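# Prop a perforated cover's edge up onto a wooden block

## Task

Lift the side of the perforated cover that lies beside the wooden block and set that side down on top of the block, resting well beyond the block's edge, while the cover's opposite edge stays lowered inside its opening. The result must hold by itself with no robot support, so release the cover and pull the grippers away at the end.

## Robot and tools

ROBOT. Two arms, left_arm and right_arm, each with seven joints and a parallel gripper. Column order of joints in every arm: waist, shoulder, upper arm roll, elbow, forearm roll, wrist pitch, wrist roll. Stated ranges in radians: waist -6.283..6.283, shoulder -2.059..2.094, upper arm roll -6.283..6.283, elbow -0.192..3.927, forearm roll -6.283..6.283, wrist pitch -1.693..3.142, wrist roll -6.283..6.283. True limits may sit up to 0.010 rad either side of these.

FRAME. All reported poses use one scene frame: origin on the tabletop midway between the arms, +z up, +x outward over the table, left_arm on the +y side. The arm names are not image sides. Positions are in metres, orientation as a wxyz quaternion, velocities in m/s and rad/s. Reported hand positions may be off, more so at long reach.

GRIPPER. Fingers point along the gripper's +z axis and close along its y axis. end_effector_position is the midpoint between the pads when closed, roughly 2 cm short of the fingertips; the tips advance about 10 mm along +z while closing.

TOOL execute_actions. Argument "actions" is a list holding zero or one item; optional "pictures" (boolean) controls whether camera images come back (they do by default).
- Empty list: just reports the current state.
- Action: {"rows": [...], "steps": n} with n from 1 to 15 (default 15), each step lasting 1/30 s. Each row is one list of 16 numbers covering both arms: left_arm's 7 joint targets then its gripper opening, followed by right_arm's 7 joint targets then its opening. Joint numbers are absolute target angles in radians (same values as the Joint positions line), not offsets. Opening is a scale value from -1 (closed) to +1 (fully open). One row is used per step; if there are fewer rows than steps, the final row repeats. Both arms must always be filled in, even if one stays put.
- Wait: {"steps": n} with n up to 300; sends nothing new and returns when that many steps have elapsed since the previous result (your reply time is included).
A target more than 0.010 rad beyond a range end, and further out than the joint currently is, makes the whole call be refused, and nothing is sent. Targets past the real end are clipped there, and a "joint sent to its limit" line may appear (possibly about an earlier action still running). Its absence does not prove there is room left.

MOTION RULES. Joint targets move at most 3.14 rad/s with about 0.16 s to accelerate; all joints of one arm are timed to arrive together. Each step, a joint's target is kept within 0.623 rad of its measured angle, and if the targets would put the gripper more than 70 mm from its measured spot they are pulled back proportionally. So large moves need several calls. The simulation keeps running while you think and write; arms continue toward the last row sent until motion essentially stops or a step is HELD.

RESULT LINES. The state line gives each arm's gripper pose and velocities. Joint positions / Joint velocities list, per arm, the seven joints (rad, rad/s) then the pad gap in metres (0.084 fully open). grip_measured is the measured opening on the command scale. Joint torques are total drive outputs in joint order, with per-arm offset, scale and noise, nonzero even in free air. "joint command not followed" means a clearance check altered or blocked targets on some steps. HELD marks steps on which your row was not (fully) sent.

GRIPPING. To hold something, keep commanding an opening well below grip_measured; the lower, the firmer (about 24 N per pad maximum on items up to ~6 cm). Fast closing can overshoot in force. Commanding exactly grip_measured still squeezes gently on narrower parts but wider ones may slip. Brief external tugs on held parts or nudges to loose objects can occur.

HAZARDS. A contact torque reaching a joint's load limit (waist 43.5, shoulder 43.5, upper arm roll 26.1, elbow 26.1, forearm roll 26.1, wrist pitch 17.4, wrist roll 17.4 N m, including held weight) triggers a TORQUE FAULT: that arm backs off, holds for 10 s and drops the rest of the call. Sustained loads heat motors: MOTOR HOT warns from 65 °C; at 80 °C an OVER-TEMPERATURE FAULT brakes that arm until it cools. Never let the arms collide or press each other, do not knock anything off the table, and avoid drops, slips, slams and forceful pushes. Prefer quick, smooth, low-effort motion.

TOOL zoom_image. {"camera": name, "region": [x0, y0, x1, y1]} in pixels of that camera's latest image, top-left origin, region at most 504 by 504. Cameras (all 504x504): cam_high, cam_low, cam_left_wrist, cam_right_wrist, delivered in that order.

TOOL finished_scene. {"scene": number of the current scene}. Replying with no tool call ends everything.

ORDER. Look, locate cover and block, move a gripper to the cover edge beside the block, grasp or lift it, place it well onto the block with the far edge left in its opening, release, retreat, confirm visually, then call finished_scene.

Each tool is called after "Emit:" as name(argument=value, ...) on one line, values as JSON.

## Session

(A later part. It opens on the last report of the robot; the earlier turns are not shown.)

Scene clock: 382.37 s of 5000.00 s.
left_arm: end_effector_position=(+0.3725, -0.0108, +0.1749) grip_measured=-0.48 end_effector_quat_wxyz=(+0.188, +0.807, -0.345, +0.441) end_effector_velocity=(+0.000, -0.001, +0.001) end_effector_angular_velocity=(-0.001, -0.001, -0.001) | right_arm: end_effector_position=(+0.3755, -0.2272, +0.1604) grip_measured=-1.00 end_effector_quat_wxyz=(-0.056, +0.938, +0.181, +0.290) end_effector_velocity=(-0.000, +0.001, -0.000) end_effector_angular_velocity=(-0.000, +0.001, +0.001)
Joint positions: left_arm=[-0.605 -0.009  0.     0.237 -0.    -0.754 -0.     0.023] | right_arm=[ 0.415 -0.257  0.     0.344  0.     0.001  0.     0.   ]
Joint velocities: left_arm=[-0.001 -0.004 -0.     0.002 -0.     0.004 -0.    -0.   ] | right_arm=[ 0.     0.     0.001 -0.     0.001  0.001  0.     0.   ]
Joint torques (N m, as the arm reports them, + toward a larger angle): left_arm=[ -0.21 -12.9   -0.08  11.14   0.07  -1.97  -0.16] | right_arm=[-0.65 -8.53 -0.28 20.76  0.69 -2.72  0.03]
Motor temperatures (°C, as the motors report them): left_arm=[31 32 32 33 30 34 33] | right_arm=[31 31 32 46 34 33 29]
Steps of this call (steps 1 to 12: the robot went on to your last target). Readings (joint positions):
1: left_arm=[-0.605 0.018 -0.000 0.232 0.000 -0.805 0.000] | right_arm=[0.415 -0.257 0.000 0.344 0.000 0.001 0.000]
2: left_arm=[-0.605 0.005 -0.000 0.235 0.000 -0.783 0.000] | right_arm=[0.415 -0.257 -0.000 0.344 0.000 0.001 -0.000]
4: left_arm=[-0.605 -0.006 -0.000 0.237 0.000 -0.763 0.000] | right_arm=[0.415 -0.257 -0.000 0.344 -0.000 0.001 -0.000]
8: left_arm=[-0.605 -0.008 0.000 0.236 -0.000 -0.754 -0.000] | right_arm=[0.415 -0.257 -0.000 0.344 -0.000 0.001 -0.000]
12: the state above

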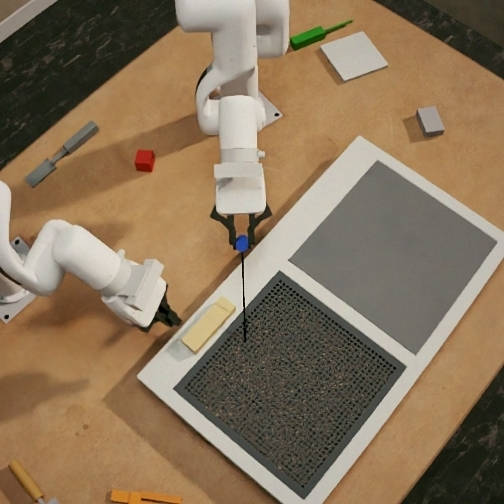

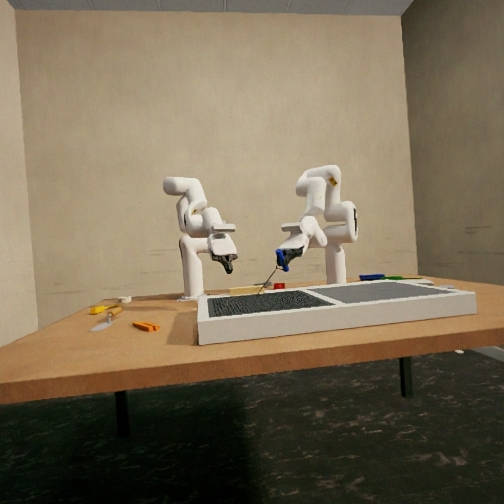

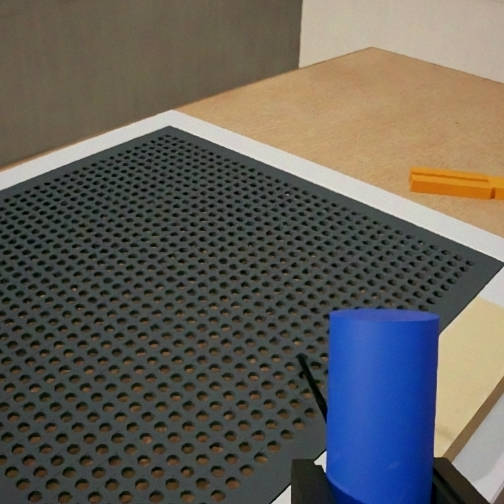

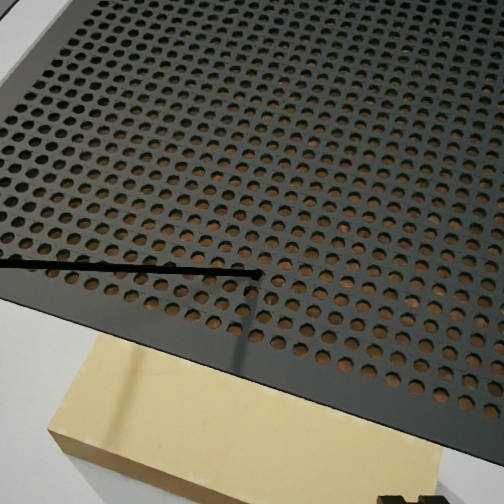

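Emit:
execute_actions(actions=[{"rows":[[-0.6048,-0.0296,0,0.244,0,-0.7139,0,-1,0.415,-0.2566,0,0.3443,0,0.001,0,-1],[-0.6048,-0.0296,0,0.244,0,-0.7139,0,-1,0.415,-0.2566,0,0.3443,0,0.001,0,-1],[-0.6048,-0.0483,0,0.2517,0,-0.675,0,-1,0.415,-0.2566,0,0.3443,0,0.001,0,-1],[-0.6048,-0.0657,0,0.26,0,-0.6368,0,-1,0.415,-0.2566,0,0.3443,0,0.001,0,-1],[-0.6048,-0.0821,0,0.2688,0,-0.5991,0,-1,0.415,-0.2566,0,0.3443,0,0.001,0,-1],[-0.6048,-0.0972,0,0.2783,0,-0.562,0,-1,0.415,-0.2566,0,0.3443,0,0.001,0,-1],[-0.6048,-0.1113,0,0.2884,0,-0.5253,0,-1,0.415,-0.2566,0,0.3443,0,0.001,0,-1],[-0.6048,-0.1242,0,0.2991,0,-0.4892,0,-1,0.415,-0.2566,0,0.3443,0,0.001,0,-1],[-0.6048,-0.136,0,0.3103,0,-0.4537,0,-1,0.415,-0.2566,0,0.3443,0,0.001,0,-1],[-0.6048,-0.1468,0,0.3221,0,-0.4186,0,-1,0.415,-0.2566,0,0.3443,0,0.001,0,-1],[-0.6048,-0.1565,0,0.3344,0,-0.3841,0,-1,0.415,-0.2566,0,0.3443,0,0.001,0,-1],[-0.6048,-0.1651,0,0.3472,0,-0.3502,0,-1,0.415,-0.2566,0,0.3443,0,0.001,0,-1],[-0.6048,-0.1727,0,0.3605,0,-0.3168,0,-1,0.415,-0.2566,0,0.3443,0,0.001,0,-1],[-0.6048,-0.1791,0,0.3743,0,-0.2841,0,-1,0.415,-0.2566,0,0.3443,0,0.001,0,-1],[-0.6048,-0.1846,0,0.3886,0,-0.2518,0,-1,0.415,-0.2566,0,0.3443,0,0.001,0,-1]]}], pictures=false)

Emit:
execute_actions(actions=[{"rows":[[-0.6048,-0.1892,0,0.4034,0,-0.2199,0,-1,0.415,-0.2566,0,0.3443,0,0.001,0,-1],[-0.6048,-0.1929,0,0.4185,0,-0.1886,0,-1,0.415,-0.2566,0,0.3443,0,0.001,0,-1],[-0.6048,-0.1957,0,0.4341,0,-0.1577,0,-1,0.415,-0.2566,0,0.3443,0,0.001,0,-1],[-0.6048,-0.1976,0,0.45,0,-0.1274,0,-1,0.415,-0.2566,0,0.3443,0,0.001,0,-1],[-0.6048,-0.1987,0,0.4663,0,-0.0975,0,-1,0.415,-0.2566,0,0.3443,0,0.001,0,-1],[-0.6048,-0.1991,0,0.483,0,-0.0679,0,-1,0.415,-0.2566,0,0.3443,0,0.001,0,-1],[-0.6048,-0.1988,0,0.4999,0,-0.0388,0,-1,0.415,-0.2566,0,0.3443,0,0.001,0,-1],[-0.6048,-0.1978,0,0.5171,0,-0.0101,0,-1,0.415,-0.2566,0,0.3443,0,0.001,0,-1],[-0.6048,-0.1962,0,0.5347,0,0.0184,0,-1,0.415,-0.2566,0,0.3443,0,0.001,0,-1],[-0.6048,-0.1939,0,0.5525,0,0.0464,0,-1,0.415,-0.2566,0,0.3443,0,0.001,0,-1]]}], pictures=false)

Emit:
execute_actions(actions=[{"steps":9}])

Emit:
zoom_image(camera="cam_right_wrist", region=[190,210,330,350])

Scene clock: 439.27 s of 5000.00 s.
left_arm: end_effector_position=(+0.3849, -0.0239, +0.1974) grip_measured=-0.48 end_effector_quat_wxyz=(+0.166, +0.833, -0.356, +0.389) end_effector_velocity=(+0.037, -0.039, +0.060) end_effector_angular_velocity=(+0.272, +0.260, -0.001) | right_arm: end_effector_position=(+0.3755, -0.2272, +0.1604) grip_measured=-1.00 end_effector_quat_wxyz=(-0.056, +0.938, +0.181, +0.290) end_effector_velocity=(+0.000, -0.000, +0.000) end_effector_angular_velocity=(+0.000, -0.001, -0.000)
Joint positions: left_arm=[-0.605 -0.158 -0.     0.34   0.    -0.374  0.     0.023] | right_arm=[ 0.415 -0.257  0.     0.344 -0.     0.001  0.     0.   ]
Joint velocities: left_arm=[-0.001 -0.261 -0.     0.386 -0.     1.024 -0.     0.   ] | right_arm=[-0.    -0.     0.     0.    -0.    -0.001 -0.     0.   ]
Joint torques (N m, as the arm reports them, + toward a larger angle): left_arm=[ -0.73 -10.     0.27  15.61  -0.36  -1.68  -0.02] | right_arm=[-0.67 -8.54 -0.37 20.65  0.77 -2.78 -0.01]
Motor temperatures (°C, as the motors report them): left_arm=[31 32 32 34 30 34 33] | right_arm=[31 31 32 46 34 33 29]
Steps of this call (steps 1 to 30: the robot went on to your last target; steps 31 to 90: nothing new was sent; then 53.40 s passed at rest; steps 91 to 105: all 15 steps of this action). Readings (joint positions):
91: left_arm=[-0.605 -0.010 0.000 0.237 0.000 -0.753 0.000] | right_arm=[0.415 -0.257 -0.000 0.344 0.000 0.001 0.000]
92: left_arm=[-0.605 -0.012 0.000 0.238 -0.000 -0.747 -0.000] | right_arm=[0.415 -0.257 -0.000 0.344 -0.000 0.001 0.000]
94: left_arm=[-0.605 -0.025 0.000 0.242 -0.000 -0.722 -0.000] | right_arm=[0.415 -0.257 0.000 0.344 0.000 0.001 0.000]
98: left_arm=[-0.605 -0.073 -0.000 0.266 0.000 -0.616 -0.000] | right_arm=[0.415 -0.257 -0.000 0.344 0.000 0.001 -0.000]
105: the state above

Scene clock: 439.77 s of 5000.00 s.
left_arm: end_effector_position=(+0.4027, -0.0425, +0.2226) grip_measured=-0.48 end_effector_quat_wxyz=(+0.136, +0.863, -0.369, +0.318) end_effector_velocity=(+0.002, -0.002, +0.001) end_effector_angular_velocity=(+0.060, +0.058, -0.000) | right_arm: end_effector_position=(+0.3755, -0.2272, +0.1604) grip_measured=-1.00 end_effector_quat_wxyz=(-0.056, +0.938, +0.181, +0.290) end_effector_velocity=(+0.001, -0.000, +0.001) end_effector_angular_velocity=(+0.001, -0.002, -0.001)
Joint positions: left_arm=[-0.605 -0.194 -0.     0.549 -0.     0.038  0.     0.023] | right_arm=[ 0.415 -0.257 -0.     0.344  0.     0.001  0.     0.   ]
Joint velocities: left_arm=[-0.001  0.004  0.     0.072 -0.     0.151 -0.     0.   ] | right_arm=[-0.    -0.001 -0.001 -0.    -0.    -0.002 -0.     0.   ]
Joint torques (N m, as the arm reports them, + toward a larger angle): left_arm=[ -0.63 -11.67   0.4   15.53   0.31  -1.44  -0.5 ] | right_arm=[-0.78 -8.73 -0.3  20.76  0.81 -2.74  0.05]
Motor temperatures (°C, as the motors report them): left_arm=[31 32 32 34 30 34 33] | right_arm=[31 31 32 46 34 33 29]
Steps of this call (steps 1 to 15: all 15 steps of this action). Readings (joint positions):
1: left_arm=[-0.605 -0.167 -0.000 0.353 0.000 -0.340 0.000] | right_arm=[0.415 -0.257 0.000 0.344 0.000 0.001 0.000]
2: left_arm=[-0.605 -0.174 -0.000 0.367 0.000 -0.306 0.000] | right_arm=[0.415 -0.257 0.000 0.344 0.000 0.001 -0.000]
4: left_arm=[-0.605 -0.185 -0.000 0.396 0.000 -0.241 0.000] | right_arm=[0.415 -0.257 -0.000 0.344 0.000 0.001 0.000]
8: left_arm=[-0.605 -0.197 -0.000 0.459 0.000 -0.116 0.000] | right_arm=[0.415 -0.257 0.000 0.344 -0.000 0.001 -0.000]
15: the state above

Scene clock: 440.07 s of 5000.00 s.
left_arm: end_effector_position=(+0.4027, -0.0424, +0.2225) grip_measured=-0.48 end_effector_quat_wxyz=(+0.135, +0.864, -0.369, +0.316) end_effector_velocity=(-0.000, -0.001, +0.000) end_effector_angular_velocity=(+0.001, +0.001, -0.001) | right_arm: end_effector_position=(+0.3755, -0.2272, +0.1604) grip_measured=-1.00 end_effector_quat_wxyz=(-0.056, +0.938, +0.181, +0.290) end_effector_velocity=(-0.000, -0.001, -0.001) end_effector_angular_velocity=(-0.001, +0.003, -0.002)
Joint positions: left_arm=[-0.605 -0.194 -0.     0.552 -0.     0.046 -0.     0.023] | right_arm=[ 0.415 -0.257  0.     0.344 -0.     0.001  0.     0.   ]
Joint velocities: left_arm=[-0.002  0.001  0.     0.002 -0.     0.003  0.     0.   ] | right_arm=[-0.001  0.003 -0.    -0.     0.     0.     0.     0.   ]
Joint torques (N m, as the arm reports them, + toward a larger angle): left_arm=[ -0.27 -10.36   0.69  16.31   0.22  -1.36  -0.19] | right_arm=[-0.63 -8.66 -0.24 20.73  0.8  -2.71  0.05]
Motor temperatures (°C, as the motors report them): left_arm=[31 32 32 34 30 34 33] | right_arm=[31 31 32 46 34 33 29]
Steps of this call (steps 1 to 9: the robot went on to your last target). Readings (joint positions):
1: left_arm=[-0.605 -0.194 -0.000 0.551 -0.000 0.041 0.000] | right_arm=[0.415 -0.257 -0.000 0.344 -0.000 0.001 -0.000]
2: left_arm=[-0.605 -0.194 -0.000 0.551 -0.000 0.043 0.000] | right_arm=[0.415 -0.257 -0.000 0.344 0.000 0.001 -0.000]
4: left_arm=[-0.605 -0.194 -0.000 0.552 -0.000 0.045 -0.000] | right_arm=[0.415 -0.257 0.000 0.344 -0.000 0.001 -0.000]
8: left_arm=[-0.605 -0.194 -0.000 0.552 -0.000 0.046 -0.000] | right_arm=[0.415 -0.257 -0.000 0.344 0.000 0.001 -0.000]
9: the state above

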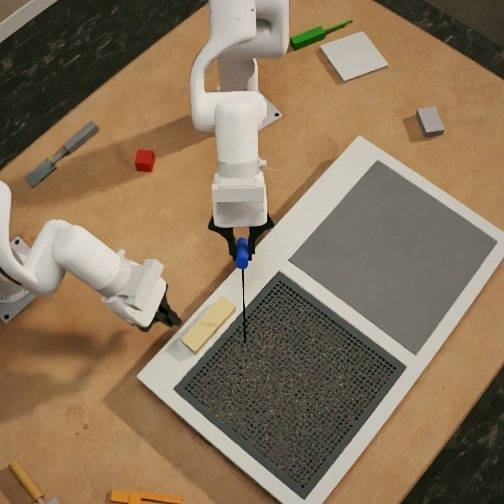

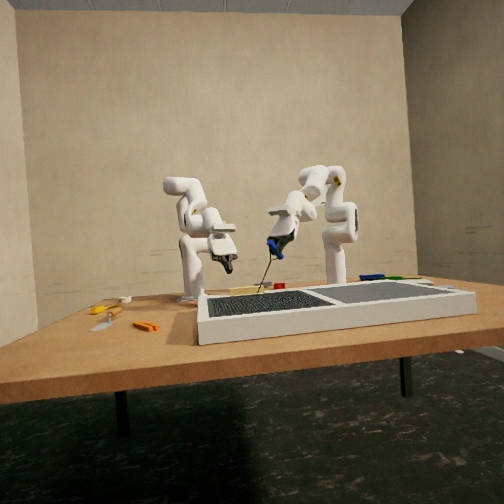

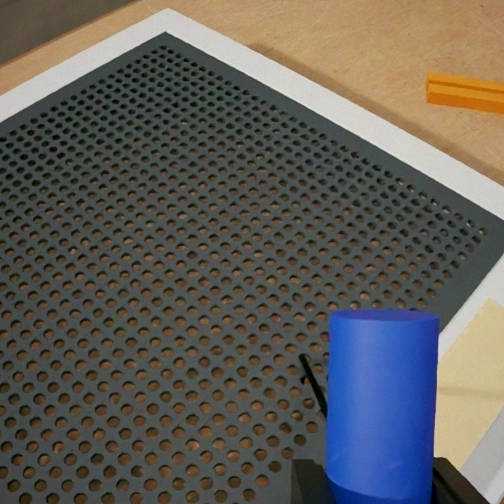

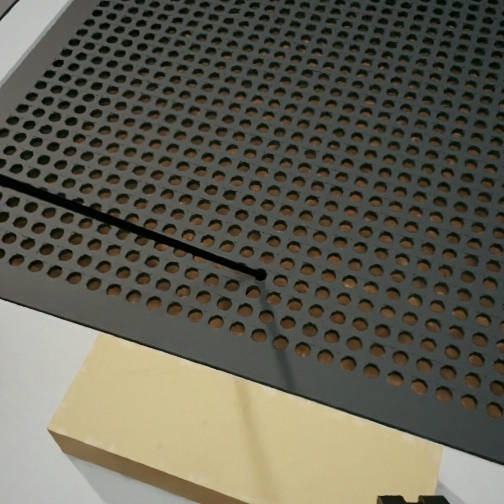

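Region (190, 210, 330, 350) of cam_right_wrist's 504x504 image, scaled by 3.600, with more detail than that image has.

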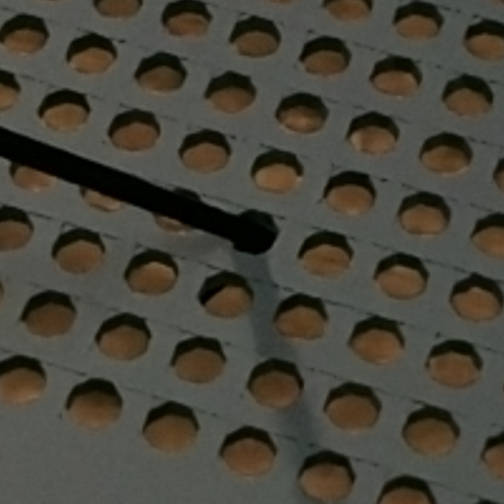

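Emit:
execute_actions(actions=[{"rows":[[-0.6048,-0.1914,0,0.567,0,0.0684,0,-1,0.33,-0.2566,0,0.3443,0,0.001,0,-1],[-0.6048,-0.1885,0,0.5817,0,0.0902,0,-1,0.33,-0.2566,0,0.3443,0,0.001,0,-1],[-0.6048,-0.1817,0,0.6116,0,0.1333,0,-1,0.33,-0.2566,0,0.3443,0,0.001,0,-1],[-0.6048,-0.1736,0,0.6421,0,0.1757,0,-1,0.33,-0.2566,0,0.3443,0,0.001,0,-1],[-0.6048,-0.1642,0,0.6734,0,0.2176,0,-1,0.33,-0.2566,0,0.3443,0,0.001,0,-1],[-0.6048,-0.1535,0,0.7053,0,0.2588,0,-1,0.33,-0.2566,0,0.3443,0,0.001,0,-1],[-0.6048,-0.1417,0,0.7379,0,0.2996,0,-1,0.33,-0.2566,0,0.3443,0,0.001,0,-1],[-0.6048,-0.1288,0,0.7713,0,0.3401,0,-1,0.33,-0.2566,0,0.3443,0,0.001,0,-1],[-0.6048,-0.1149,0,0.8053,0,0.3802,0,-1,0.33,-0.2566,0,0.3443,0,0.001,0,-1],[-0.6048,-0.0998,0,0.8399,0,0.4197,0,-1,0.33,-0.2566,0,0.3443,0,0.001,0,-1],[-0.6048,-0.0837,0,0.8753,0,0.459,0,-1,0.33,-0.2566,0,0.3443,0,0.001,0,-1]]}], pictures=false)

Emit:
execute_actions(actions=[{"steps":9}])

Scene clock: 475.90 s of 5000.00 s.
left_arm: end_effector_position=(+0.4263, -0.0670, +0.2447) grip_measured=-0.48 end_effector_quat_wxyz=(+0.100, +0.890, -0.380, +0.233) end_effector_velocity=(+0.030, -0.029, +0.032) end_effector_angular_velocity=(+0.147, +0.141, +0.003) | right_arm: end_effector_position=(+0.3878, -0.2620, +0.1604) grip_measured=-1.00 end_effector_quat_wxyz=(-0.044, +0.945, +0.141, +0.292) end_effector_velocity=(+0.000, -0.001, -0.000) end_effector_angular_velocity=(+0.000, +0.001, -0.004)
Joint positions: left_arm=[-0.605 -0.091  0.     0.857 -0.     0.434  0.     0.023] | right_arm=[ 0.33  -0.257  0.     0.344 -0.     0.001 -0.     0.   ]
Joint velocities: left_arm=[ 0.002  0.157  0.001  0.389 -0.     0.436 -0.    -0.   ] | right_arm=[-0.001  0.001 -0.003  0.     0.     0.    -0.     0.   ]
Joint torques (N m, as the arm reports them, + toward a larger angle): left_arm=[ -0.51 -20.36   0.61  14.63   0.55  -1.83  -0.38] | right_arm=[-0.53 -8.71 -0.28 20.68  0.68 -2.69  0.09]
Motor temperatures (°C, as the motors report them): left_arm=[31 32 32 35 30 34 33] | right_arm=[31 31 32 46 34 33 29]
Steps of this call (steps 1 to 15: the robot went on to your last target; steps 16 to 90: nothing new was sent; then 32.33 s passed at rest; steps 91 to 105: all 15 steps of this action). Readings (joint positions):
91: left_arm=[-0.605 -0.194 0.000 0.553 -0.000 0.047 0.000] | right_arm=[0.415 -0.257 0.000 0.344 -0.000 0.001 -0.000]
92: left_arm=[-0.605 -0.194 0.000 0.555 -0.000 0.051 -0.000] | right_arm=[0.409 -0.257 0.001 0.344 -0.000 0.001 -0.000]
94: left_arm=[-0.605 -0.191 -0.000 0.571 -0.000 0.076 -0.000] | right_arm=[0.371 -0.257 0.003 0.344 -0.000 0.001 -0.000]
98: left_arm=[-0.605 -0.165 -0.000 0.656 -0.000 0.196 -0.000] | right_arm=[0.332 -0.257 -0.002 0.344 0.000 0.001 0.000]
105: the state above

Scene clock: 476.20 s of 5000.00 s.
left_arm: end_effector_position=(+0.4269, -0.0677, +0.2453) grip_measured=-0.48 end_effector_quat_wxyz=(+0.097, +0.891, -0.381, +0.227) end_effector_velocity=(+0.001, -0.001, +0.003) end_effector_angular_velocity=(-0.003, -0.003, +0.000) | right_arm: end_effector_position=(+0.3879, -0.2623, +0.1604) grip_measured=-1.00 end_effector_quat_wxyz=(-0.044, +0.945, +0.141, +0.292) end_effector_velocity=(+0.000, -0.001, +0.001) end_effector_angular_velocity=(+0.001, -0.001, -0.002)
Joint positions: left_arm=[-0.605 -0.084 -0.     0.874 -0.     0.459 -0.     0.023] | right_arm=[ 0.33  -0.257  0.     0.344 -0.     0.001 -0.     0.   ]
Joint velocities: left_arm=[-0.    -0.     0.     0.008 -0.     0.004 -0.    -0.   ] | right_arm=[-0.001 -0.001 -0.001 -0.     0.001 -0.001  0.     0.   ]
Joint torques (N m, as the arm reports them, + toward a larger angle): left_arm=[ -0.3  -17.98   0.44  19.43   0.4   -1.54  -0.3 ] | right_arm=[-0.72 -8.73 -0.3  20.62  0.78 -2.72  0.08]
Motor temperatures (°C, as the motors report them): left_arm=[31 32 32 35 30 34 33] | right_arm=[31 31 32 46 34 33 29]
Steps of this call (steps 1 to 9: the robot went on to your last target). Readings (joint positions):
1: left_arm=[-0.605 -0.087 0.000 0.866 -0.000 0.445 0.000] | right_arm=[0.330 -0.257 0.000 0.344 -0.000 0.001 -0.000]
2: left_arm=[-0.605 -0.085 0.000 0.870 -0.000 0.452 0.000] | right_arm=[0.330 -0.257 0.000 0.344 -0.000 0.001 -0.000]
4: left_arm=[-0.605 -0.084 0.000 0.872 -0.000 0.457 -0.000] | right_arm=[0.330 -0.257 0.000 0.344 -0.000 0.001 -0.000]
8: left_arm=[-0.605 -0.084 -0.000 0.874 -0.000 0.459 -0.000] | right_arm=[0.330 -0.257 0.000 0.344 -0.000 0.001 -0.000]
9: the state above

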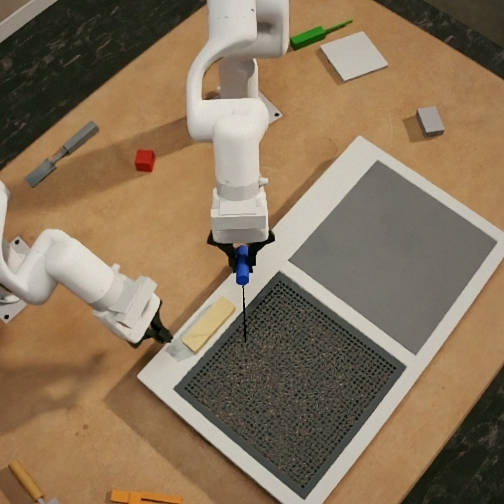

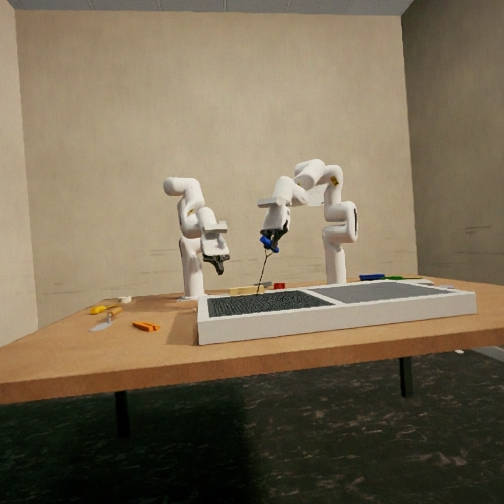

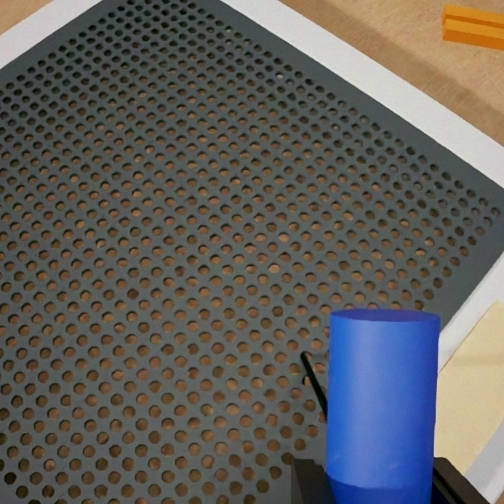

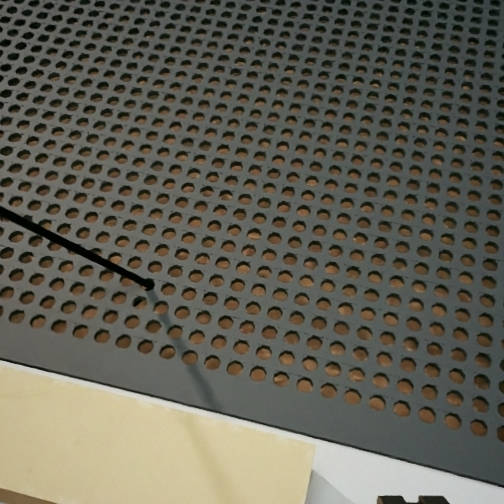

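Emit:
execute_actions(actions=[{"rows":[[-0.6048,-0.0753,0,0.8932,0,0.4785,0,-1,0.33,-0.2566,0,0.3443,0,0.001,0,-1],[-0.6048,-0.0667,0,0.9113,0,0.498,0,-1,0.33,-0.2566,0,0.3443,0,0.001,0,-1],[-0.6048,-0.0487,0,0.9481,0,0.5368,0,-1,0.33,-0.2566,0,0.3443,0,0.001,0,-1],[-0.6048,-0.0299,0,0.9855,0,0.5754,0,-1,0.33,-0.2566,0,0.3443,0,0.001,0,-1],[-0.6048,-0.0103,0,1.0237,0,0.614,0,-1,0.33,-0.2566,0,0.3443,0,0.001,0,-1],[-0.6048,0.0103,0,1.0626,0,0.6523,0,-1,0.33,-0.2566,0,0.3443,0,0.001,0,-1],[-0.6048,0.0317,0,1.1024,0,0.6907,0,-1,0.33,-0.2566,0,0.3443,0,0.001,0,-1],[-0.6048,0.0539,0,1.143,0,0.7291,0,-1,0.33,-0.2566,0,0.3443,0,0.001,0,-1],[-0.6048,0.0768,0,1.1845,0,0.7677,0,-1,0.33,-0.2566,0,0.3443,0,0.001,0,-1],[-0.6048,0.1006,0,1.2267,0,0.8061,0,-1,0.33,-0.2566,0,0.3443,0,0.001,0,-1],[-0.6048,0.1128,0,1.248,0,0.8252,0,-1,0.33,-0.2566,0,0.3443,0,0.001,0,-1],[-0.6048,0.1252,0,1.2697,0,0.8445,0,-1,0.33,-0.2566,0,0.3443,0,0.001,0,-1]]}], pictures=false)

Emit:
execute_actions(actions=[{"steps":9}])

Emit:
zoom_image(camera="cam_right_wrist", region=[80,220,220,360])

Scene clock: 495.73 s of 5000.00 s.
left_arm: end_effector_position=(+0.4533, -0.0952, +0.2616) grip_measured=-0.48 end_effector_quat_wxyz=(+0.062, +0.908, -0.388, +0.144) end_effector_velocity=(+0.033, -0.034, +0.011) end_effector_angular_velocity=(+0.177, +0.169, +0.001) | right_arm: end_effector_position=(+0.3879, -0.2623, +0.1604) grip_measured=-1.00 end_effector_quat_wxyz=(-0.044, +0.945, +0.141, +0.292) end_effector_velocity=(-0.000, -0.000, -0.001) end_effector_angular_velocity=(-0.001, +0.003, +0.001)
Joint positions: left_arm=[-0.605  0.111 -0.     1.243 -0.     0.818  0.     0.023] | right_arm=[ 0.33  -0.257 -0.     0.344  0.     0.001  0.     0.   ]
Joint velocities: left_arm=[ 0.     0.294  0.     0.507 -0.     0.457  0.     0.   ] | right_arm=[ 0.     0.001 -0.     0.    -0.001  0.002 -0.     0.   ]
Joint torques (N m, as the arm reports them, + toward a larger angle): left_arm=[ -0.07 -28.03   0.71  16.15   0.42  -2.01  -0.07] | right_arm=[-0.51 -8.63 -0.18 20.82  0.69 -2.72  0.01]
Motor temperatures (°C, as the motors report them): left_arm=[31 32 32 36 30 34 33] | right_arm=[31 31 32 46 34 33 29]
Steps of this call (steps 1 to 30: the robot went on to your last target; steps 31 to 90: nothing new was sent; then 16.03 s passed at rest; steps 91 to 105: all 15 steps of this action). Readings (joint positions):
91: left_arm=[-0.605 -0.084 -0.000 0.876 -0.000 0.459 0.000] | right_arm=[0.330 -0.257 -0.000 0.344 0.000 0.001 -0.000]
92: left_arm=[-0.605 -0.082 -0.000 0.879 -0.000 0.464 -0.000] | right_arm=[0.330 -0.257 -0.000 0.344 -0.000 0.001 -0.000]
94: left_arm=[-0.605 -0.072 -0.000 0.899 -0.000 0.487 -0.000] | right_arm=[0.330 -0.257 -0.000 0.344 0.000 0.001 0.000]
98: left_arm=[-0.605 -0.019 -0.000 1.006 -0.000 0.595 -0.000] | right_arm=[0.330 -0.257 0.000 0.344 -0.000 0.001 0.000]
105: the state above

Scene clock: 496.03 s of 5000.00 s.
left_arm: end_effector_position=(+0.4543, -0.0963, +0.2622) grip_measured=-0.48 end_effector_quat_wxyz=(+0.059, +0.909, -0.388, +0.137) end_effector_velocity=(+0.001, -0.000, +0.001) end_effector_angular_velocity=(+0.001, +0.000, +0.001) | right_arm: end_effector_position=(+0.3879, -0.2623, +0.1604) grip_measured=-1.00 end_effector_quat_wxyz=(-0.044, +0.945, +0.141, +0.292) end_effector_velocity=(+0.000, -0.000, +0.000) end_effector_angular_velocity=(+0.000, -0.000, -0.001)
Joint positions: left_arm=[-0.605  0.125 -0.     1.269 -0.     0.844 -0.     0.023] | right_arm=[ 0.33  -0.257 -0.     0.344  0.     0.001 -0.     0.   ]
Joint velocities: left_arm=[ 0.001  0.003  0.     0.006  0.001  0.004  0.    -0.   ] | right_arm=[-0.    -0.001 -0.     0.     0.001  0.    -0.     0.   ]
Joint torques (N m, as the arm reports them, + toward a larger angle): left_arm=[  0.13 -23.63   0.57  20.5    0.5   -1.76  -0.3 ] | right_arm=[-0.51 -8.7  -0.21 20.64  0.75 -2.75  0.04]
Motor temperatures (°C, as the motors report them): left_arm=[31 32 32 36 30 34 33] | right_arm=[31 31 32 46 34 33 29]
Steps of this call (steps 1 to 9: the robot went on to your last target). Readings (joint positions):
1: left_arm=[-0.605 0.118 0.000 1.256 -0.000 0.829 0.000] | right_arm=[0.330 -0.257 -0.000 0.344 0.000 0.001 -0.000]
2: left_arm=[-0.605 0.122 -0.000 1.262 -0.000 0.836 0.000] | right_arm=[0.330 -0.257 -0.000 0.344 -0.000 0.001 0.000]
4: left_arm=[-0.605 0.124 -0.000 1.266 -0.000 0.842 -0.000] | right_arm=[0.330 -0.257 0.000 0.344 0.000 0.001 0.000]
8: left_arm=[-0.605 0.124 -0.000 1.268 -0.000 0.844 -0.000] | right_arm=[0.330 -0.257 -0.000 0.344 0.000 0.001 0.000]
9: the state above

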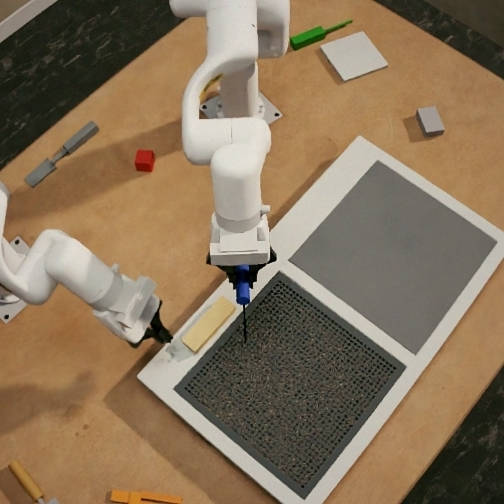

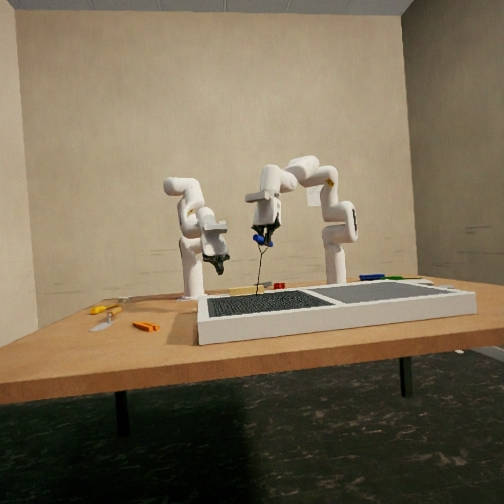

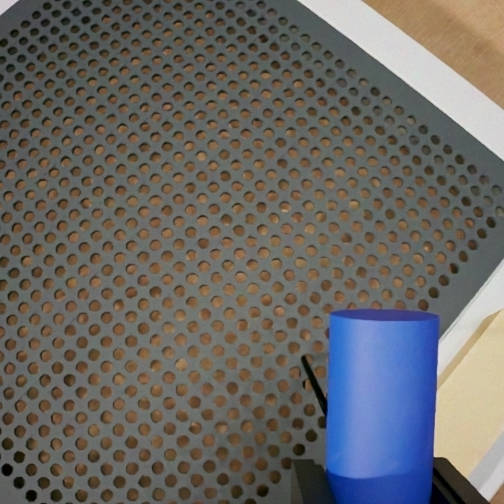

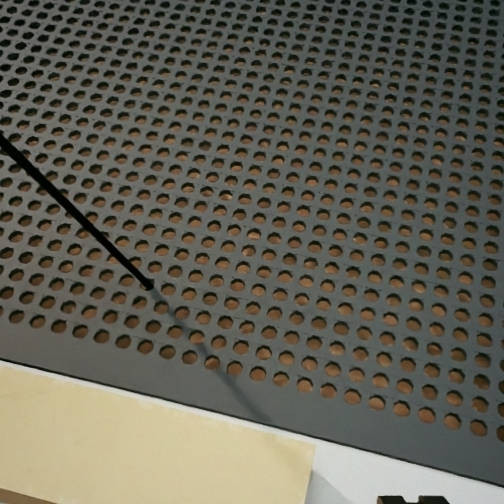

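Region (80, 220, 220, 360) of cam_right_wrist's 504x504 image, scaled by 3.600, with more detail than that image has.

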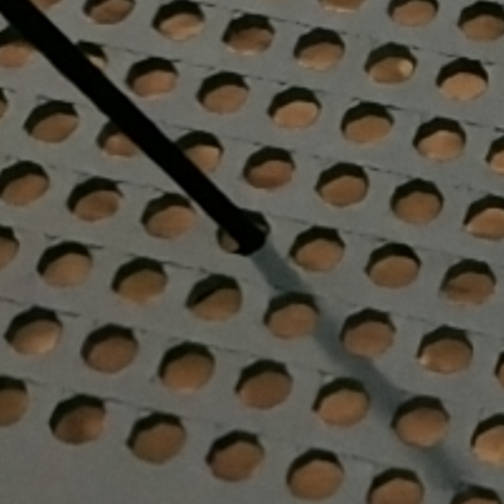

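Emit:
execute_actions(actions=[{"rows":[[-0.6048,0.1377,0,1.2914,0,0.8637,0,-1,0.33,-0.2566,0,0.3443,0,0.001,0,-1],[-0.6048,0.1505,0,1.3135,0,0.883,0,-1,0.33,-0.2566,0,0.3443,0,0.001,0,-1],[-0.6048,0.1769,0,1.3587,0,0.9218,0,-1,0.33,-0.2566,0,0.3443,0,0.001,0,-1],[-0.6048,0.2042,0,1.4052,0,0.961,0,-1,0.33,-0.2566,0,0.3443,0,0.001,0,-1],[-0.6048,0.2326,0,1.4531,0,1.0005,0,-1,0.33,-0.2566,0,0.3443,0,0.001,0,-1],[-0.6048,0.2619,0,1.5023,0,1.0404,0,-1,0.33,-0.2566,0,0.3443,0,0.001,0,-1],[-0.6048,0.2923,0,1.5533,0,1.081,0,-1,0.33,-0.2566,0,0.3443,0,0.001,0,-1],[-0.6048,0.3241,0,1.6065,0,1.1224,0,-1,0.33,-0.2566,0,0.3443,0,0.001,0,-1],[-0.6048,0.3572,0,1.6619,0,1.1647,0,-1,0.33,-0.2566,0,0.3443,0,0.001,0,-1],[-0.6048,0.3743,0,1.6904,0,1.1861,0,-1,0.33,-0.2566,0,0.3443,0,0.001,0,-1],[-0.6048,0.3918,0,1.7195,0,1.2077,0,-1,0.33,-0.2566,0,0.3443,0,0.001,0,-1],[-0.6048,0.4096,0,1.7491,0,1.2295,0,-1,0.33,-0.2566,0,0.3443,0,0.001,0,-1],[-0.6048,0.4278,0,1.7793,0,1.2515,0,-1,0.33,-0.2566,0,0.3443,0,0.001,0,-1]]}], pictures=false)

Emit:
execute_actions(actions=[{"steps":10}])

Scene clock: 537.60 s of 5000.00 s.
left_arm: end_effector_position=(+0.4809, -0.1240, +0.2694) grip_measured=-0.48 end_effector_quat_wxyz=(+0.024, +0.918, -0.392, +0.055) end_effector_velocity=(+0.044, -0.045, +0.001) end_effector_angular_velocity=(+0.227, +0.217, +0.001) | right_arm: end_effector_position=(+0.3879, -0.2623, +0.1604) grip_measured=-1.00 end_effector_quat_wxyz=(-0.044, +0.945, +0.141, +0.292) end_effector_velocity=(-0.000, +0.000, -0.001) end_effector_angular_velocity=(-0.001, +0.002, +0.000)
Joint positions: left_arm=[-0.605  0.394 -0.     1.721 -0.     1.207  0.     0.023] | right_arm=[ 0.33  -0.257  0.     0.344 -0.     0.001  0.     0.   ]
Joint velocities: left_arm=[ 0.001  0.544 -0.     0.89  -0.     0.66  -0.     0.   ] | right_arm=[ 0.     0.002  0.    -0.     0.     0.    -0.     0.   ]
Joint torques (N m, as the arm reports them, + toward a larger angle): left_arm=[  0.25 -34.81   0.3   17.     0.64  -1.92  -0.22] | right_arm=[-0.49 -8.79 -0.17 20.73  0.72 -2.79  0.  ]
Motor temperatures (°C, as the motors report them): left_arm=[31 33 32 37 30 34 33] | right_arm=[31 31 32 46 34 33 29]
Steps of this call (steps 1 to 30: the robot went on to your last target; steps 31 to 90: nothing new was sent; then 38.07 s passed at rest; steps 91 to 105: all 15 steps of this action). Readings (joint positions):
91: left_arm=[-0.605 0.125 -0.000 1.270 0.000 0.845 0.000] | right_arm=[0.330 -0.257 -0.000 0.344 0.000 0.001 -0.000]
92: left_arm=[-0.605 0.127 -0.000 1.274 0.000 0.849 -0.000] | right_arm=[0.330 -0.257 0.000 0.344 -0.000 0.001 0.000]
94: left_arm=[-0.605 0.141 -0.000 1.299 -0.000 0.871 -0.000] | right_arm=[0.330 -0.257 -0.000 0.344 0.000 0.001 0.000]
98: left_arm=[-0.605 0.216 -0.000 1.427 -0.000 0.978 0.000] | right_arm=[0.330 -0.257 -0.000 0.344 0.000 0.001 0.000]
105: the state above

Scene clock: 537.93 s of 5000.00 s.
left_arm: end_effector_position=(+0.4833, -0.1265, +0.2707) grip_measured=-0.48 end_effector_quat_wxyz=(+0.020, +0.918, -0.392, +0.046) end_effector_velocity=(+0.001, -0.000, +0.000) end_effector_angular_velocity=(+0.000, -0.000, +0.001) | right_arm: end_effector_position=(+0.3879, -0.2623, +0.1604) grip_measured=-1.00 end_effector_quat_wxyz=(-0.044, +0.945, +0.141, +0.292) end_effector_velocity=(+0.000, +0.000, +0.000) end_effector_angular_velocity=(+0.000, -0.001, +0.001)
Joint positions: left_arm=[-0.605  0.427 -0.     1.779 -0.     1.251 -0.     0.023] | right_arm=[ 0.33  -0.257 -0.     0.344 -0.     0.001  0.     0.   ]
Joint velocities: left_arm=[ 0.001  0.003 -0.     0.006  0.     0.002 -0.     0.   ] | right_arm=[ 0.001 -0.001 -0.     0.    -0.     0.     0.     0.   ]
Joint torques (N m, as the arm reports them, + toward a larger angle): left_arm=[ -0.07 -29.45   0.67  19.65   0.57  -1.55  -0.17] | right_arm=[-0.66 -8.61 -0.26 20.77  0.71 -2.78  0.09]
Motor temperatures (°C, as the motors report them): left_arm=[31 33 32 37 30 34 33] | right_arm=[31 31 32 46 34 33 29]
Steps of this call (steps 1 to 10: the robot went on to your last target). Readings (joint positions):
1: left_arm=[-0.605 0.409 0.000 1.746 -0.000 1.225 0.000] | right_arm=[0.330 -0.257 -0.000 0.344 -0.000 0.001 0.000]
2: left_arm=[-0.605 0.419 0.000 1.761 -0.000 1.237 0.000] | right_arm=[0.330 -0.257 0.000 0.344 -0.000 0.001 0.000]
4: left_arm=[-0.605 0.426 -0.000 1.773 -0.000 1.247 0.000] | right_arm=[0.330 -0.257 0.000 0.344 0.000 0.001 -0.000]
8: left_arm=[-0.605 0.426 -0.000 1.778 -0.000 1.251 -0.000] | right_arm=[0.330 -0.257 -0.000 0.344 0.000 0.001 0.000]
10: the state above

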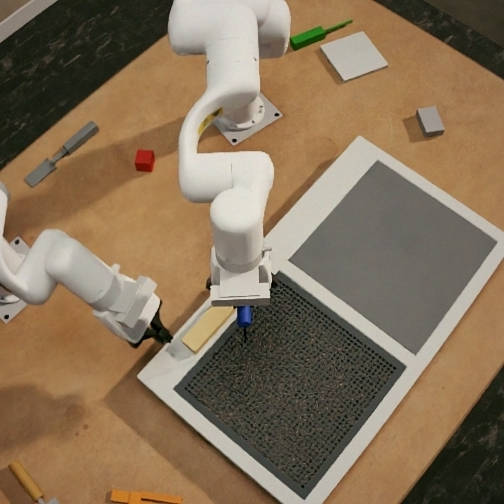

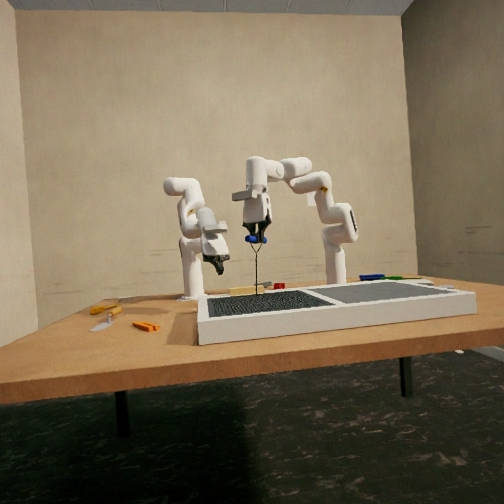

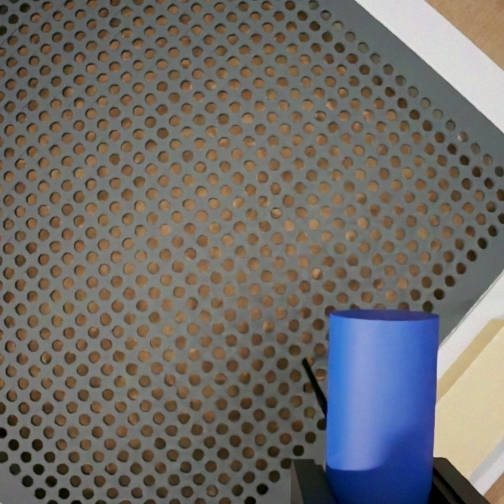

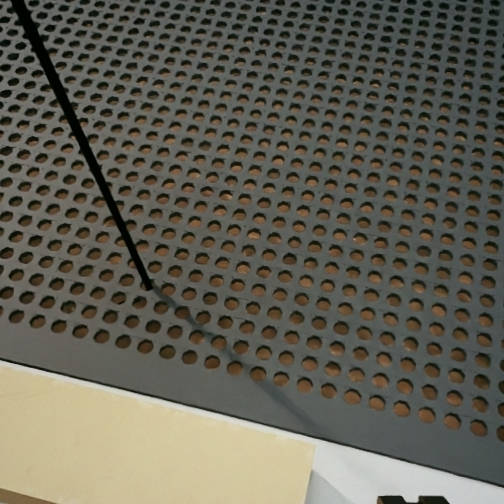

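Emit:
execute_actions(actions=[])

Scene clock: 566.17 s of 5000.00 s.
left_arm: end_effector_position=(+0.4834, -0.1266, +0.2703) grip_measured=-0.48 end_effector_quat_wxyz=(+0.020, +0.919, -0.392, +0.046) end_effector_velocity=(+0.000, +0.000, -0.000) end_effector_angular_velocity=(+0.000, -0.000, -0.000) | right_arm: end_effector_position=(+0.3879, -0.2623, +0.1604) grip_measured=-1.00 end_effector_quat_wxyz=(-0.044, +0.945, +0.141, +0.292) end_effector_velocity=(+0.000, -0.000, -0.000) end_effector_angular_velocity=(+0.000, +0.000, -0.001)
Joint positions: left_arm=[-0.605  0.428  0.     1.779  0.     1.252  0.     0.023] | right_arm=[ 0.33  -0.257 -0.     0.344  0.     0.001 -0.     0.   ]
Joint velocities: left_arm=[ 0.    -0.    -0.    -0.001  0.    -0.     0.     0.   ] | right_arm=[-0.  0. -0.  0.  0.  0. -0.  0.]
Joint torques (N m, as the arm reports them, + toward a larger angle): left_arm=[  0.2  -29.76   0.76  19.98   0.74  -1.51  -0.2 ] | right_arm=[-0.66 -8.55 -0.24 20.79  0.81 -2.77  0.03]
Motor temperatures (°C, as the motors report them): left_arm=[31 33 32 37 30 34 33] | right_arm=[31 31 32 46 34 33 29]
Steps of this call (steps 1 to 30: the robot went on to your last target; steps 31 to 90: nothing new was sent; then 25.23 s passed at rest). Readings (joint positions):
1: left_arm=[-0.605 0.427 -0.000 1.779 -0.000 1.251 -0.000] | right_arm=[0.330 -0.257 0.000 0.344 -0.000 0.001 -0.000]
2: left_arm=[-0.605 0.427 -0.000 1.779 -0.000 1.251 -0.000] | right_arm=[0.330 -0.257 -0.000 0.344 -0.000 0.001 0.000]
4: left_arm=[-0.605 0.427 -0.000 1.779 -0.000 1.251 -0.000] | right_arm=[0.330 -0.257 -0.000 0.344 -0.000 0.001 0.000]
8: left_arm=[-0.605 0.428 -0.000 1.779 -0.000 1.251 0.000] | right_arm=[0.330 -0.257 0.000 0.344 -0.000 0.001 0.000]
90: the state above
All arms were judged still, so your last target was given up. Only a new action makes them travel on or press farther. Fingers that are still opening or closing keep moving.

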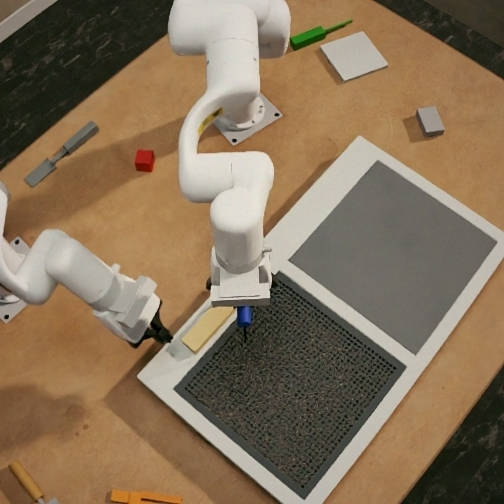

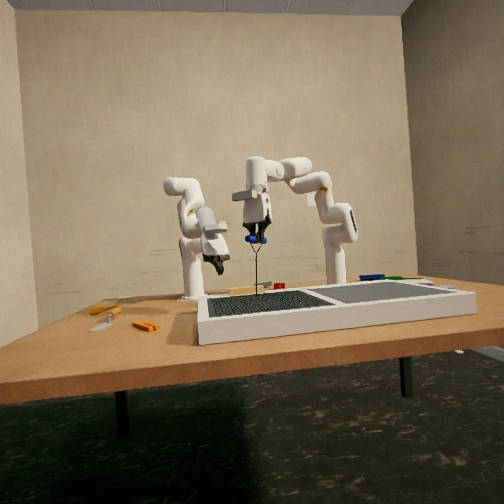

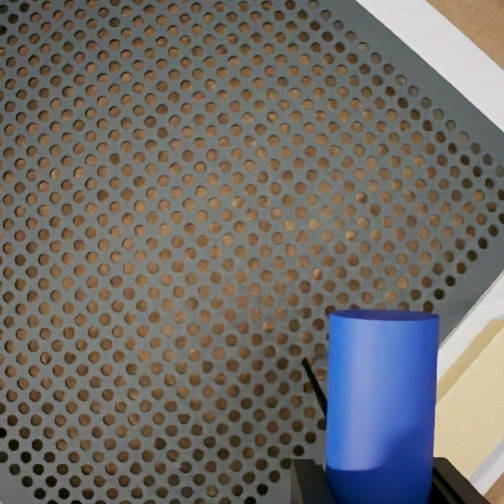

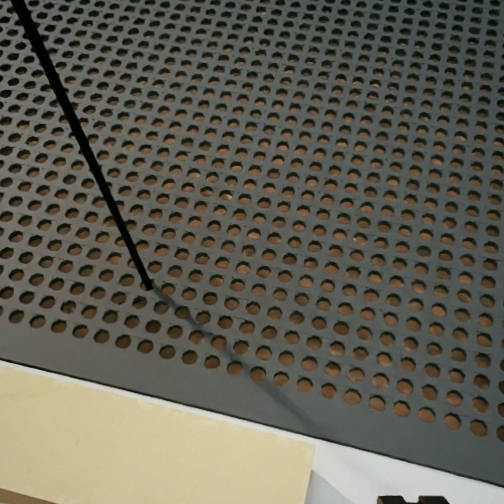

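Emit:
execute_actions(actions=[{"rows":[[-0.6048,0.428,0,1.783,0,1.255,0,-1,0.33,-0.2566,0,0.3443,0,0.001,0,-1],[-0.6048,0.428,0,1.788,0,1.26,0,-1,0.33,-0.2566,0,0.3443,0,0.001,0,-1],[-0.6048,0.4285,0,1.793,0,1.2645,0,-1,0.33,-0.2566,0,0.3443,0,0.001,0,-1],[-0.6048,0.429,0,1.799,0,1.27,0,-1,0.33,-0.2566,0,0.3443,0,0.001,0,-1],[-0.6048,0.4295,0,1.806,0,1.2765,0,-1,0.33,-0.2566,0,0.3443,0,0.001,0,-1],[-0.6048,0.43,0,1.814,0,1.284,0,-1,0.33,-0.2566,0,0.3443,0,0.001,0,-1],[-0.6048,0.4305,0,1.822,0,1.2915,0,-1,0.33,-0.2566,0,0.3443,0,0.001,0,-1],[-0.6048,0.431,0,1.83,0,1.299,0,-1,0.33,-0.2566,0,0.3443,0,0.001,0,-1],[-0.6048,0.432,0,1.838,0,1.306,0,-1,0.33,-0.2566,0,0.3443,0,0.001,0,-1],[-0.6048,0.4325,0,1.845,0,1.3125,0,-1,0.33,-0.2566,0,0.3443,0,0.001,0,-1],[-0.6048,0.433,0,1.85,0,1.317,0,-1,0.33,-0.2566,0,0.3443,0,0.001,0,-1]],"steps":15}])

Emit:
execute_actions(actions=[{"rows":[[-0.6048,0.4335,0,1.855,0,1.3215,0,-1,0.33,-0.2566,0,0.3443,0,0.001,0,-1],[-0.6048,0.434,0,1.862,0,1.328,0,-1,0.33,-0.2566,0,0.3443,0,0.001,0,-1],[-0.6048,0.435,0,1.87,0,1.335,0,-1,0.33,-0.2566,0,0.3443,0,0.001,0,-1],[-0.6048,0.436,0,1.878,0,1.342,0,-1,0.33,-0.2566,0,0.3443,0,0.001,0,-1],[-0.6048,0.4365,0,1.886,0,1.3495,0,-1,0.33,-0.2566,0,0.3443,0,0.001,0,-1],[-0.6048,0.4375,0,1.894,0,1.3565,0,-1,0.33,-0.2566,0,0.3443,0,0.001,0,-1],[-0.6048,0.4385,0,1.902,0,1.3635,0,-1,0.33,-0.2566,0,0.3443,0,0.001,0,-1],[-0.6048,0.4395,0,1.91,0,1.3705,0,-1,0.33,-0.2566,0,0.3443,0,0.001,0,-1],[-0.6048,0.4405,0,1.918,0,1.3775,0,-1,0.33,-0.2566,0,0.3443,0,0.001,0,-1],[-0.6048,0.4411,0,1.9249,0,1.3838,0,-1,0.33,-0.2566,0,0.3443,0,0.001,0,-1]],"steps":15}])

Scene clock: 586.90 s of 5000.00 s.
left_arm: end_effector_position=(+0.4838, -0.1266, +0.2912) grip_measured=-0.48 end_effector_quat_wxyz=(+0.019, +0.919, -0.392, +0.046) end_effector_velocity=(+0.003, -0.003, +0.039) end_effector_angular_velocity=(-0.033, -0.031, +0.000) | right_arm: end_effector_position=(+0.3879, -0.2623, +0.1604) grip_measured=-1.00 end_effector_quat_wxyz=(-0.044, +0.945, +0.141, +0.292) end_effector_velocity=(+0.000, +0.000, +0.000) end_effector_angular_velocity=(+0.000, -0.001, +0.001)
Joint positions: left_arm=[-0.605  0.433  0.     1.847  0.     1.315  0.     0.023] | right_arm=[ 0.33  -0.257  0.     0.344  0.     0.001 -0.     0.   ]
Joint velocities: left_arm=[ 0.    -0.021 -0.     0.067 -0.     0.042 -0.     0.   ] | right_arm=[ 0.001 -0.001  0.     0.    -0.    -0.     0.     0.   ]
Joint torques (N m, as the arm reports them, + toward a larger angle): left_arm=[ -0.5  -34.03  -0.05  24.08   0.43  -2.09  -0.33] | right_arm=[-0.66 -8.8  -0.21 20.81  0.82 -2.7  -0.01]
Motor temperatures (°C, as the motors report them): left_arm=[31 33 32 37 30 34 33] | right_arm=[31 31 32 46 34 33 29]
Steps of this call (steps 1 to 90: nothing new was sent; then 17.23 s passed at rest; steps 91 to 105: all 15 steps of this action). Readings (joint positions):
91: left_arm=[-0.605 0.428 -0.000 1.779 0.000 1.252 0.000] | right_arm=[0.330 -0.257 -0.000 0.344 0.000 0.001 0.000]
92: left_arm=[-0.605 0.428 -0.000 1.780 0.000 1.253 0.000] | right_arm=[0.330 -0.257 0.000 0.344 -0.000 0.001 -0.000]
94: left_arm=[-0.605 0.429 0.000 1.785 0.000 1.258 -0.000] | right_arm=[0.330 -0.257 0.000 0.344 0.000 0.001 0.000]
98: left_arm=[-0.605 0.431 0.000 1.805 0.000 1.279 0.000] | right_arm=[0.330 -0.257 -0.000 0.344 -0.000 0.001 -0.000]
105: the state above

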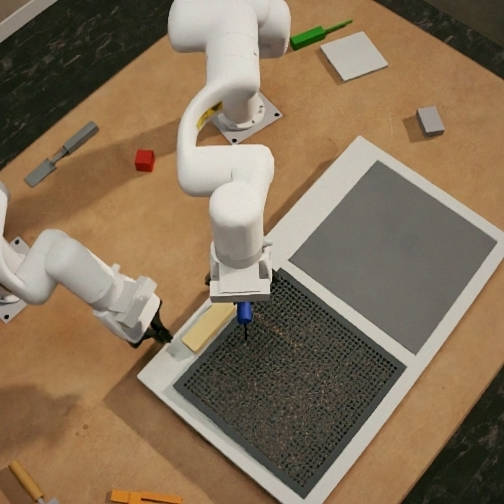

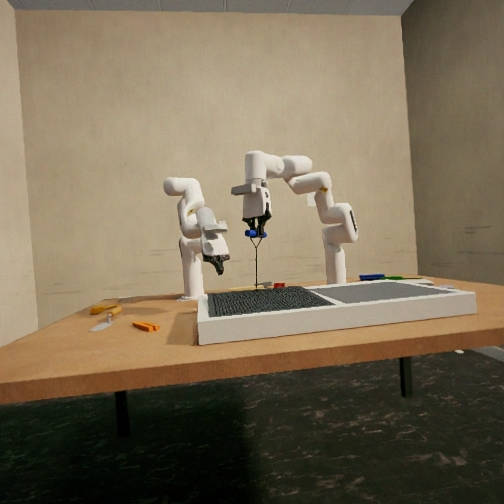

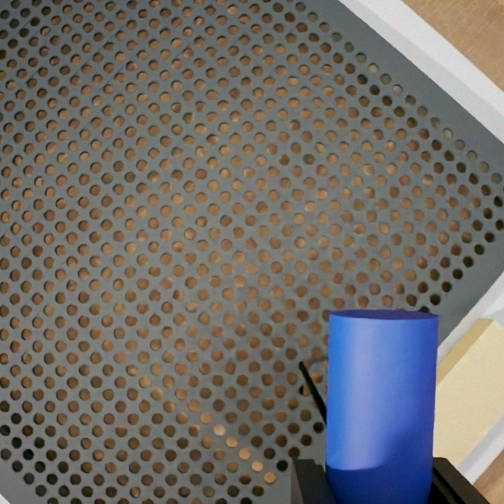

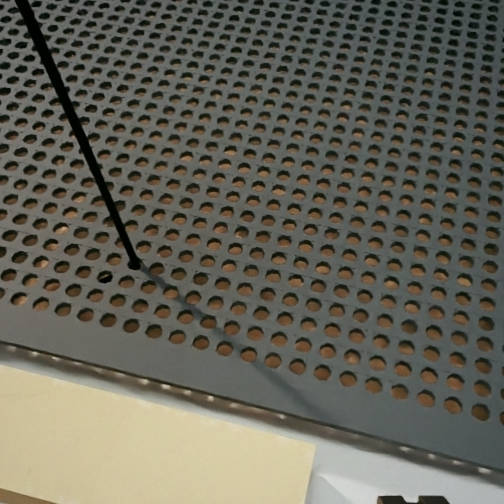

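Scene clock: 587.40 s of 5000.00 s.
left_arm: end_effector_position=(+0.4836, -0.1268, +0.3150) grip_measured=-0.48 end_effector_quat_wxyz=(+0.020, +0.918, -0.392, +0.047) end_effector_velocity=(-0.001, +0.003, -0.001) end_effector_angular_velocity=(+0.015, +0.014, +0.001) | right_arm: end_effector_position=(+0.3879, -0.2623, +0.1604) grip_measured=-1.00 end_effector_quat_wxyz=(-0.044, +0.945, +0.141, +0.292) end_effector_velocity=(+0.000, +0.000, +0.000) end_effector_angular_velocity=(+0.001, -0.001, -0.000)
Joint positions: left_arm=[-0.605  0.44   0.     1.924  0.     1.382 -0.     0.023] | right_arm=[ 0.33  -0.257 -0.     0.344  0.     0.001 -0.     0.   ]
Joint velocities: left_arm=[ 0.002  0.01   0.     0.018  0.     0.028  0.    -0.   ] | right_arm=[ 0.     0.     0.     0.     0.001 -0.001 -0.     0.   ]
Joint torques (N m, as the arm reports them, + toward a larger angle): left_arm=[ -0.81 -35.67   0.23  24.59   0.26  -2.28  -0.08] | right_arm=[-0.49 -8.5  -0.29 20.81  0.82 -2.77 -0.03]
Motor temperatures (°C, as the motors report them): left_arm=[31 33 32 37 30 34 33] | right_arm=[31 31 32 46 34 33 29]
Steps of this call (steps 1 to 15: all 15 steps of this action). Readings (joint positions):
1: left_arm=[-0.605 0.433 0.000 1.849 0.000 1.316 0.000] | right_arm=[0.330 -0.257 -0.000 0.344 0.000 0.001 0.000]
2: left_arm=[-0.605 0.433 0.000 1.850 0.000 1.318 -0.000] | right_arm=[0.330 -0.257 -0.000 0.344 0.000 0.001 0.000]
4: left_arm=[-0.605 0.435 0.000 1.857 0.000 1.325 -0.000] | right_arm=[0.330 -0.257 0.000 0.344 -0.000 0.001 -0.000]
8: left_arm=[-0.605 0.438 0.000 1.885 0.000 1.350 -0.000] | right_arm=[0.330 -0.257 -0.000 0.344 0.000 0.001 -0.000]
15: the state above

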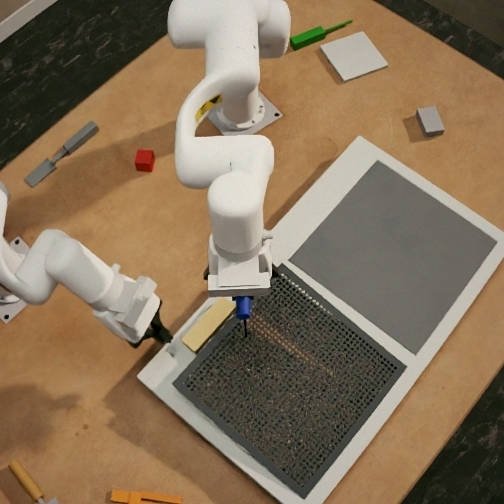

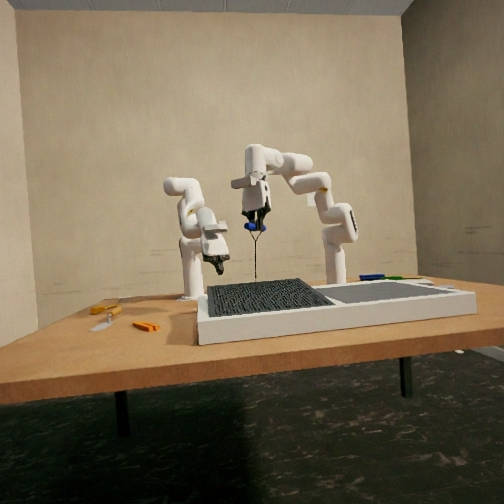

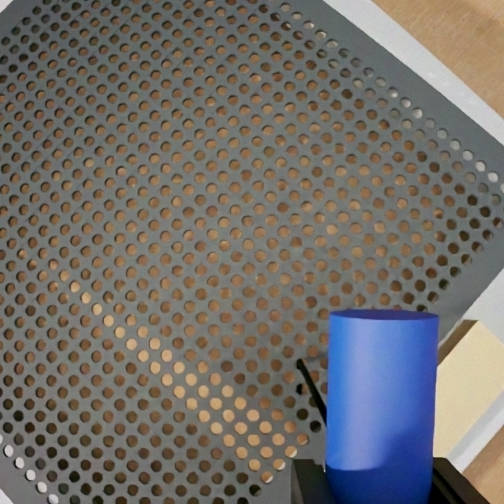

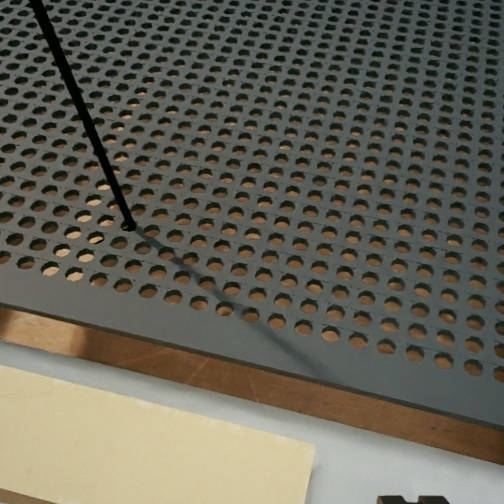

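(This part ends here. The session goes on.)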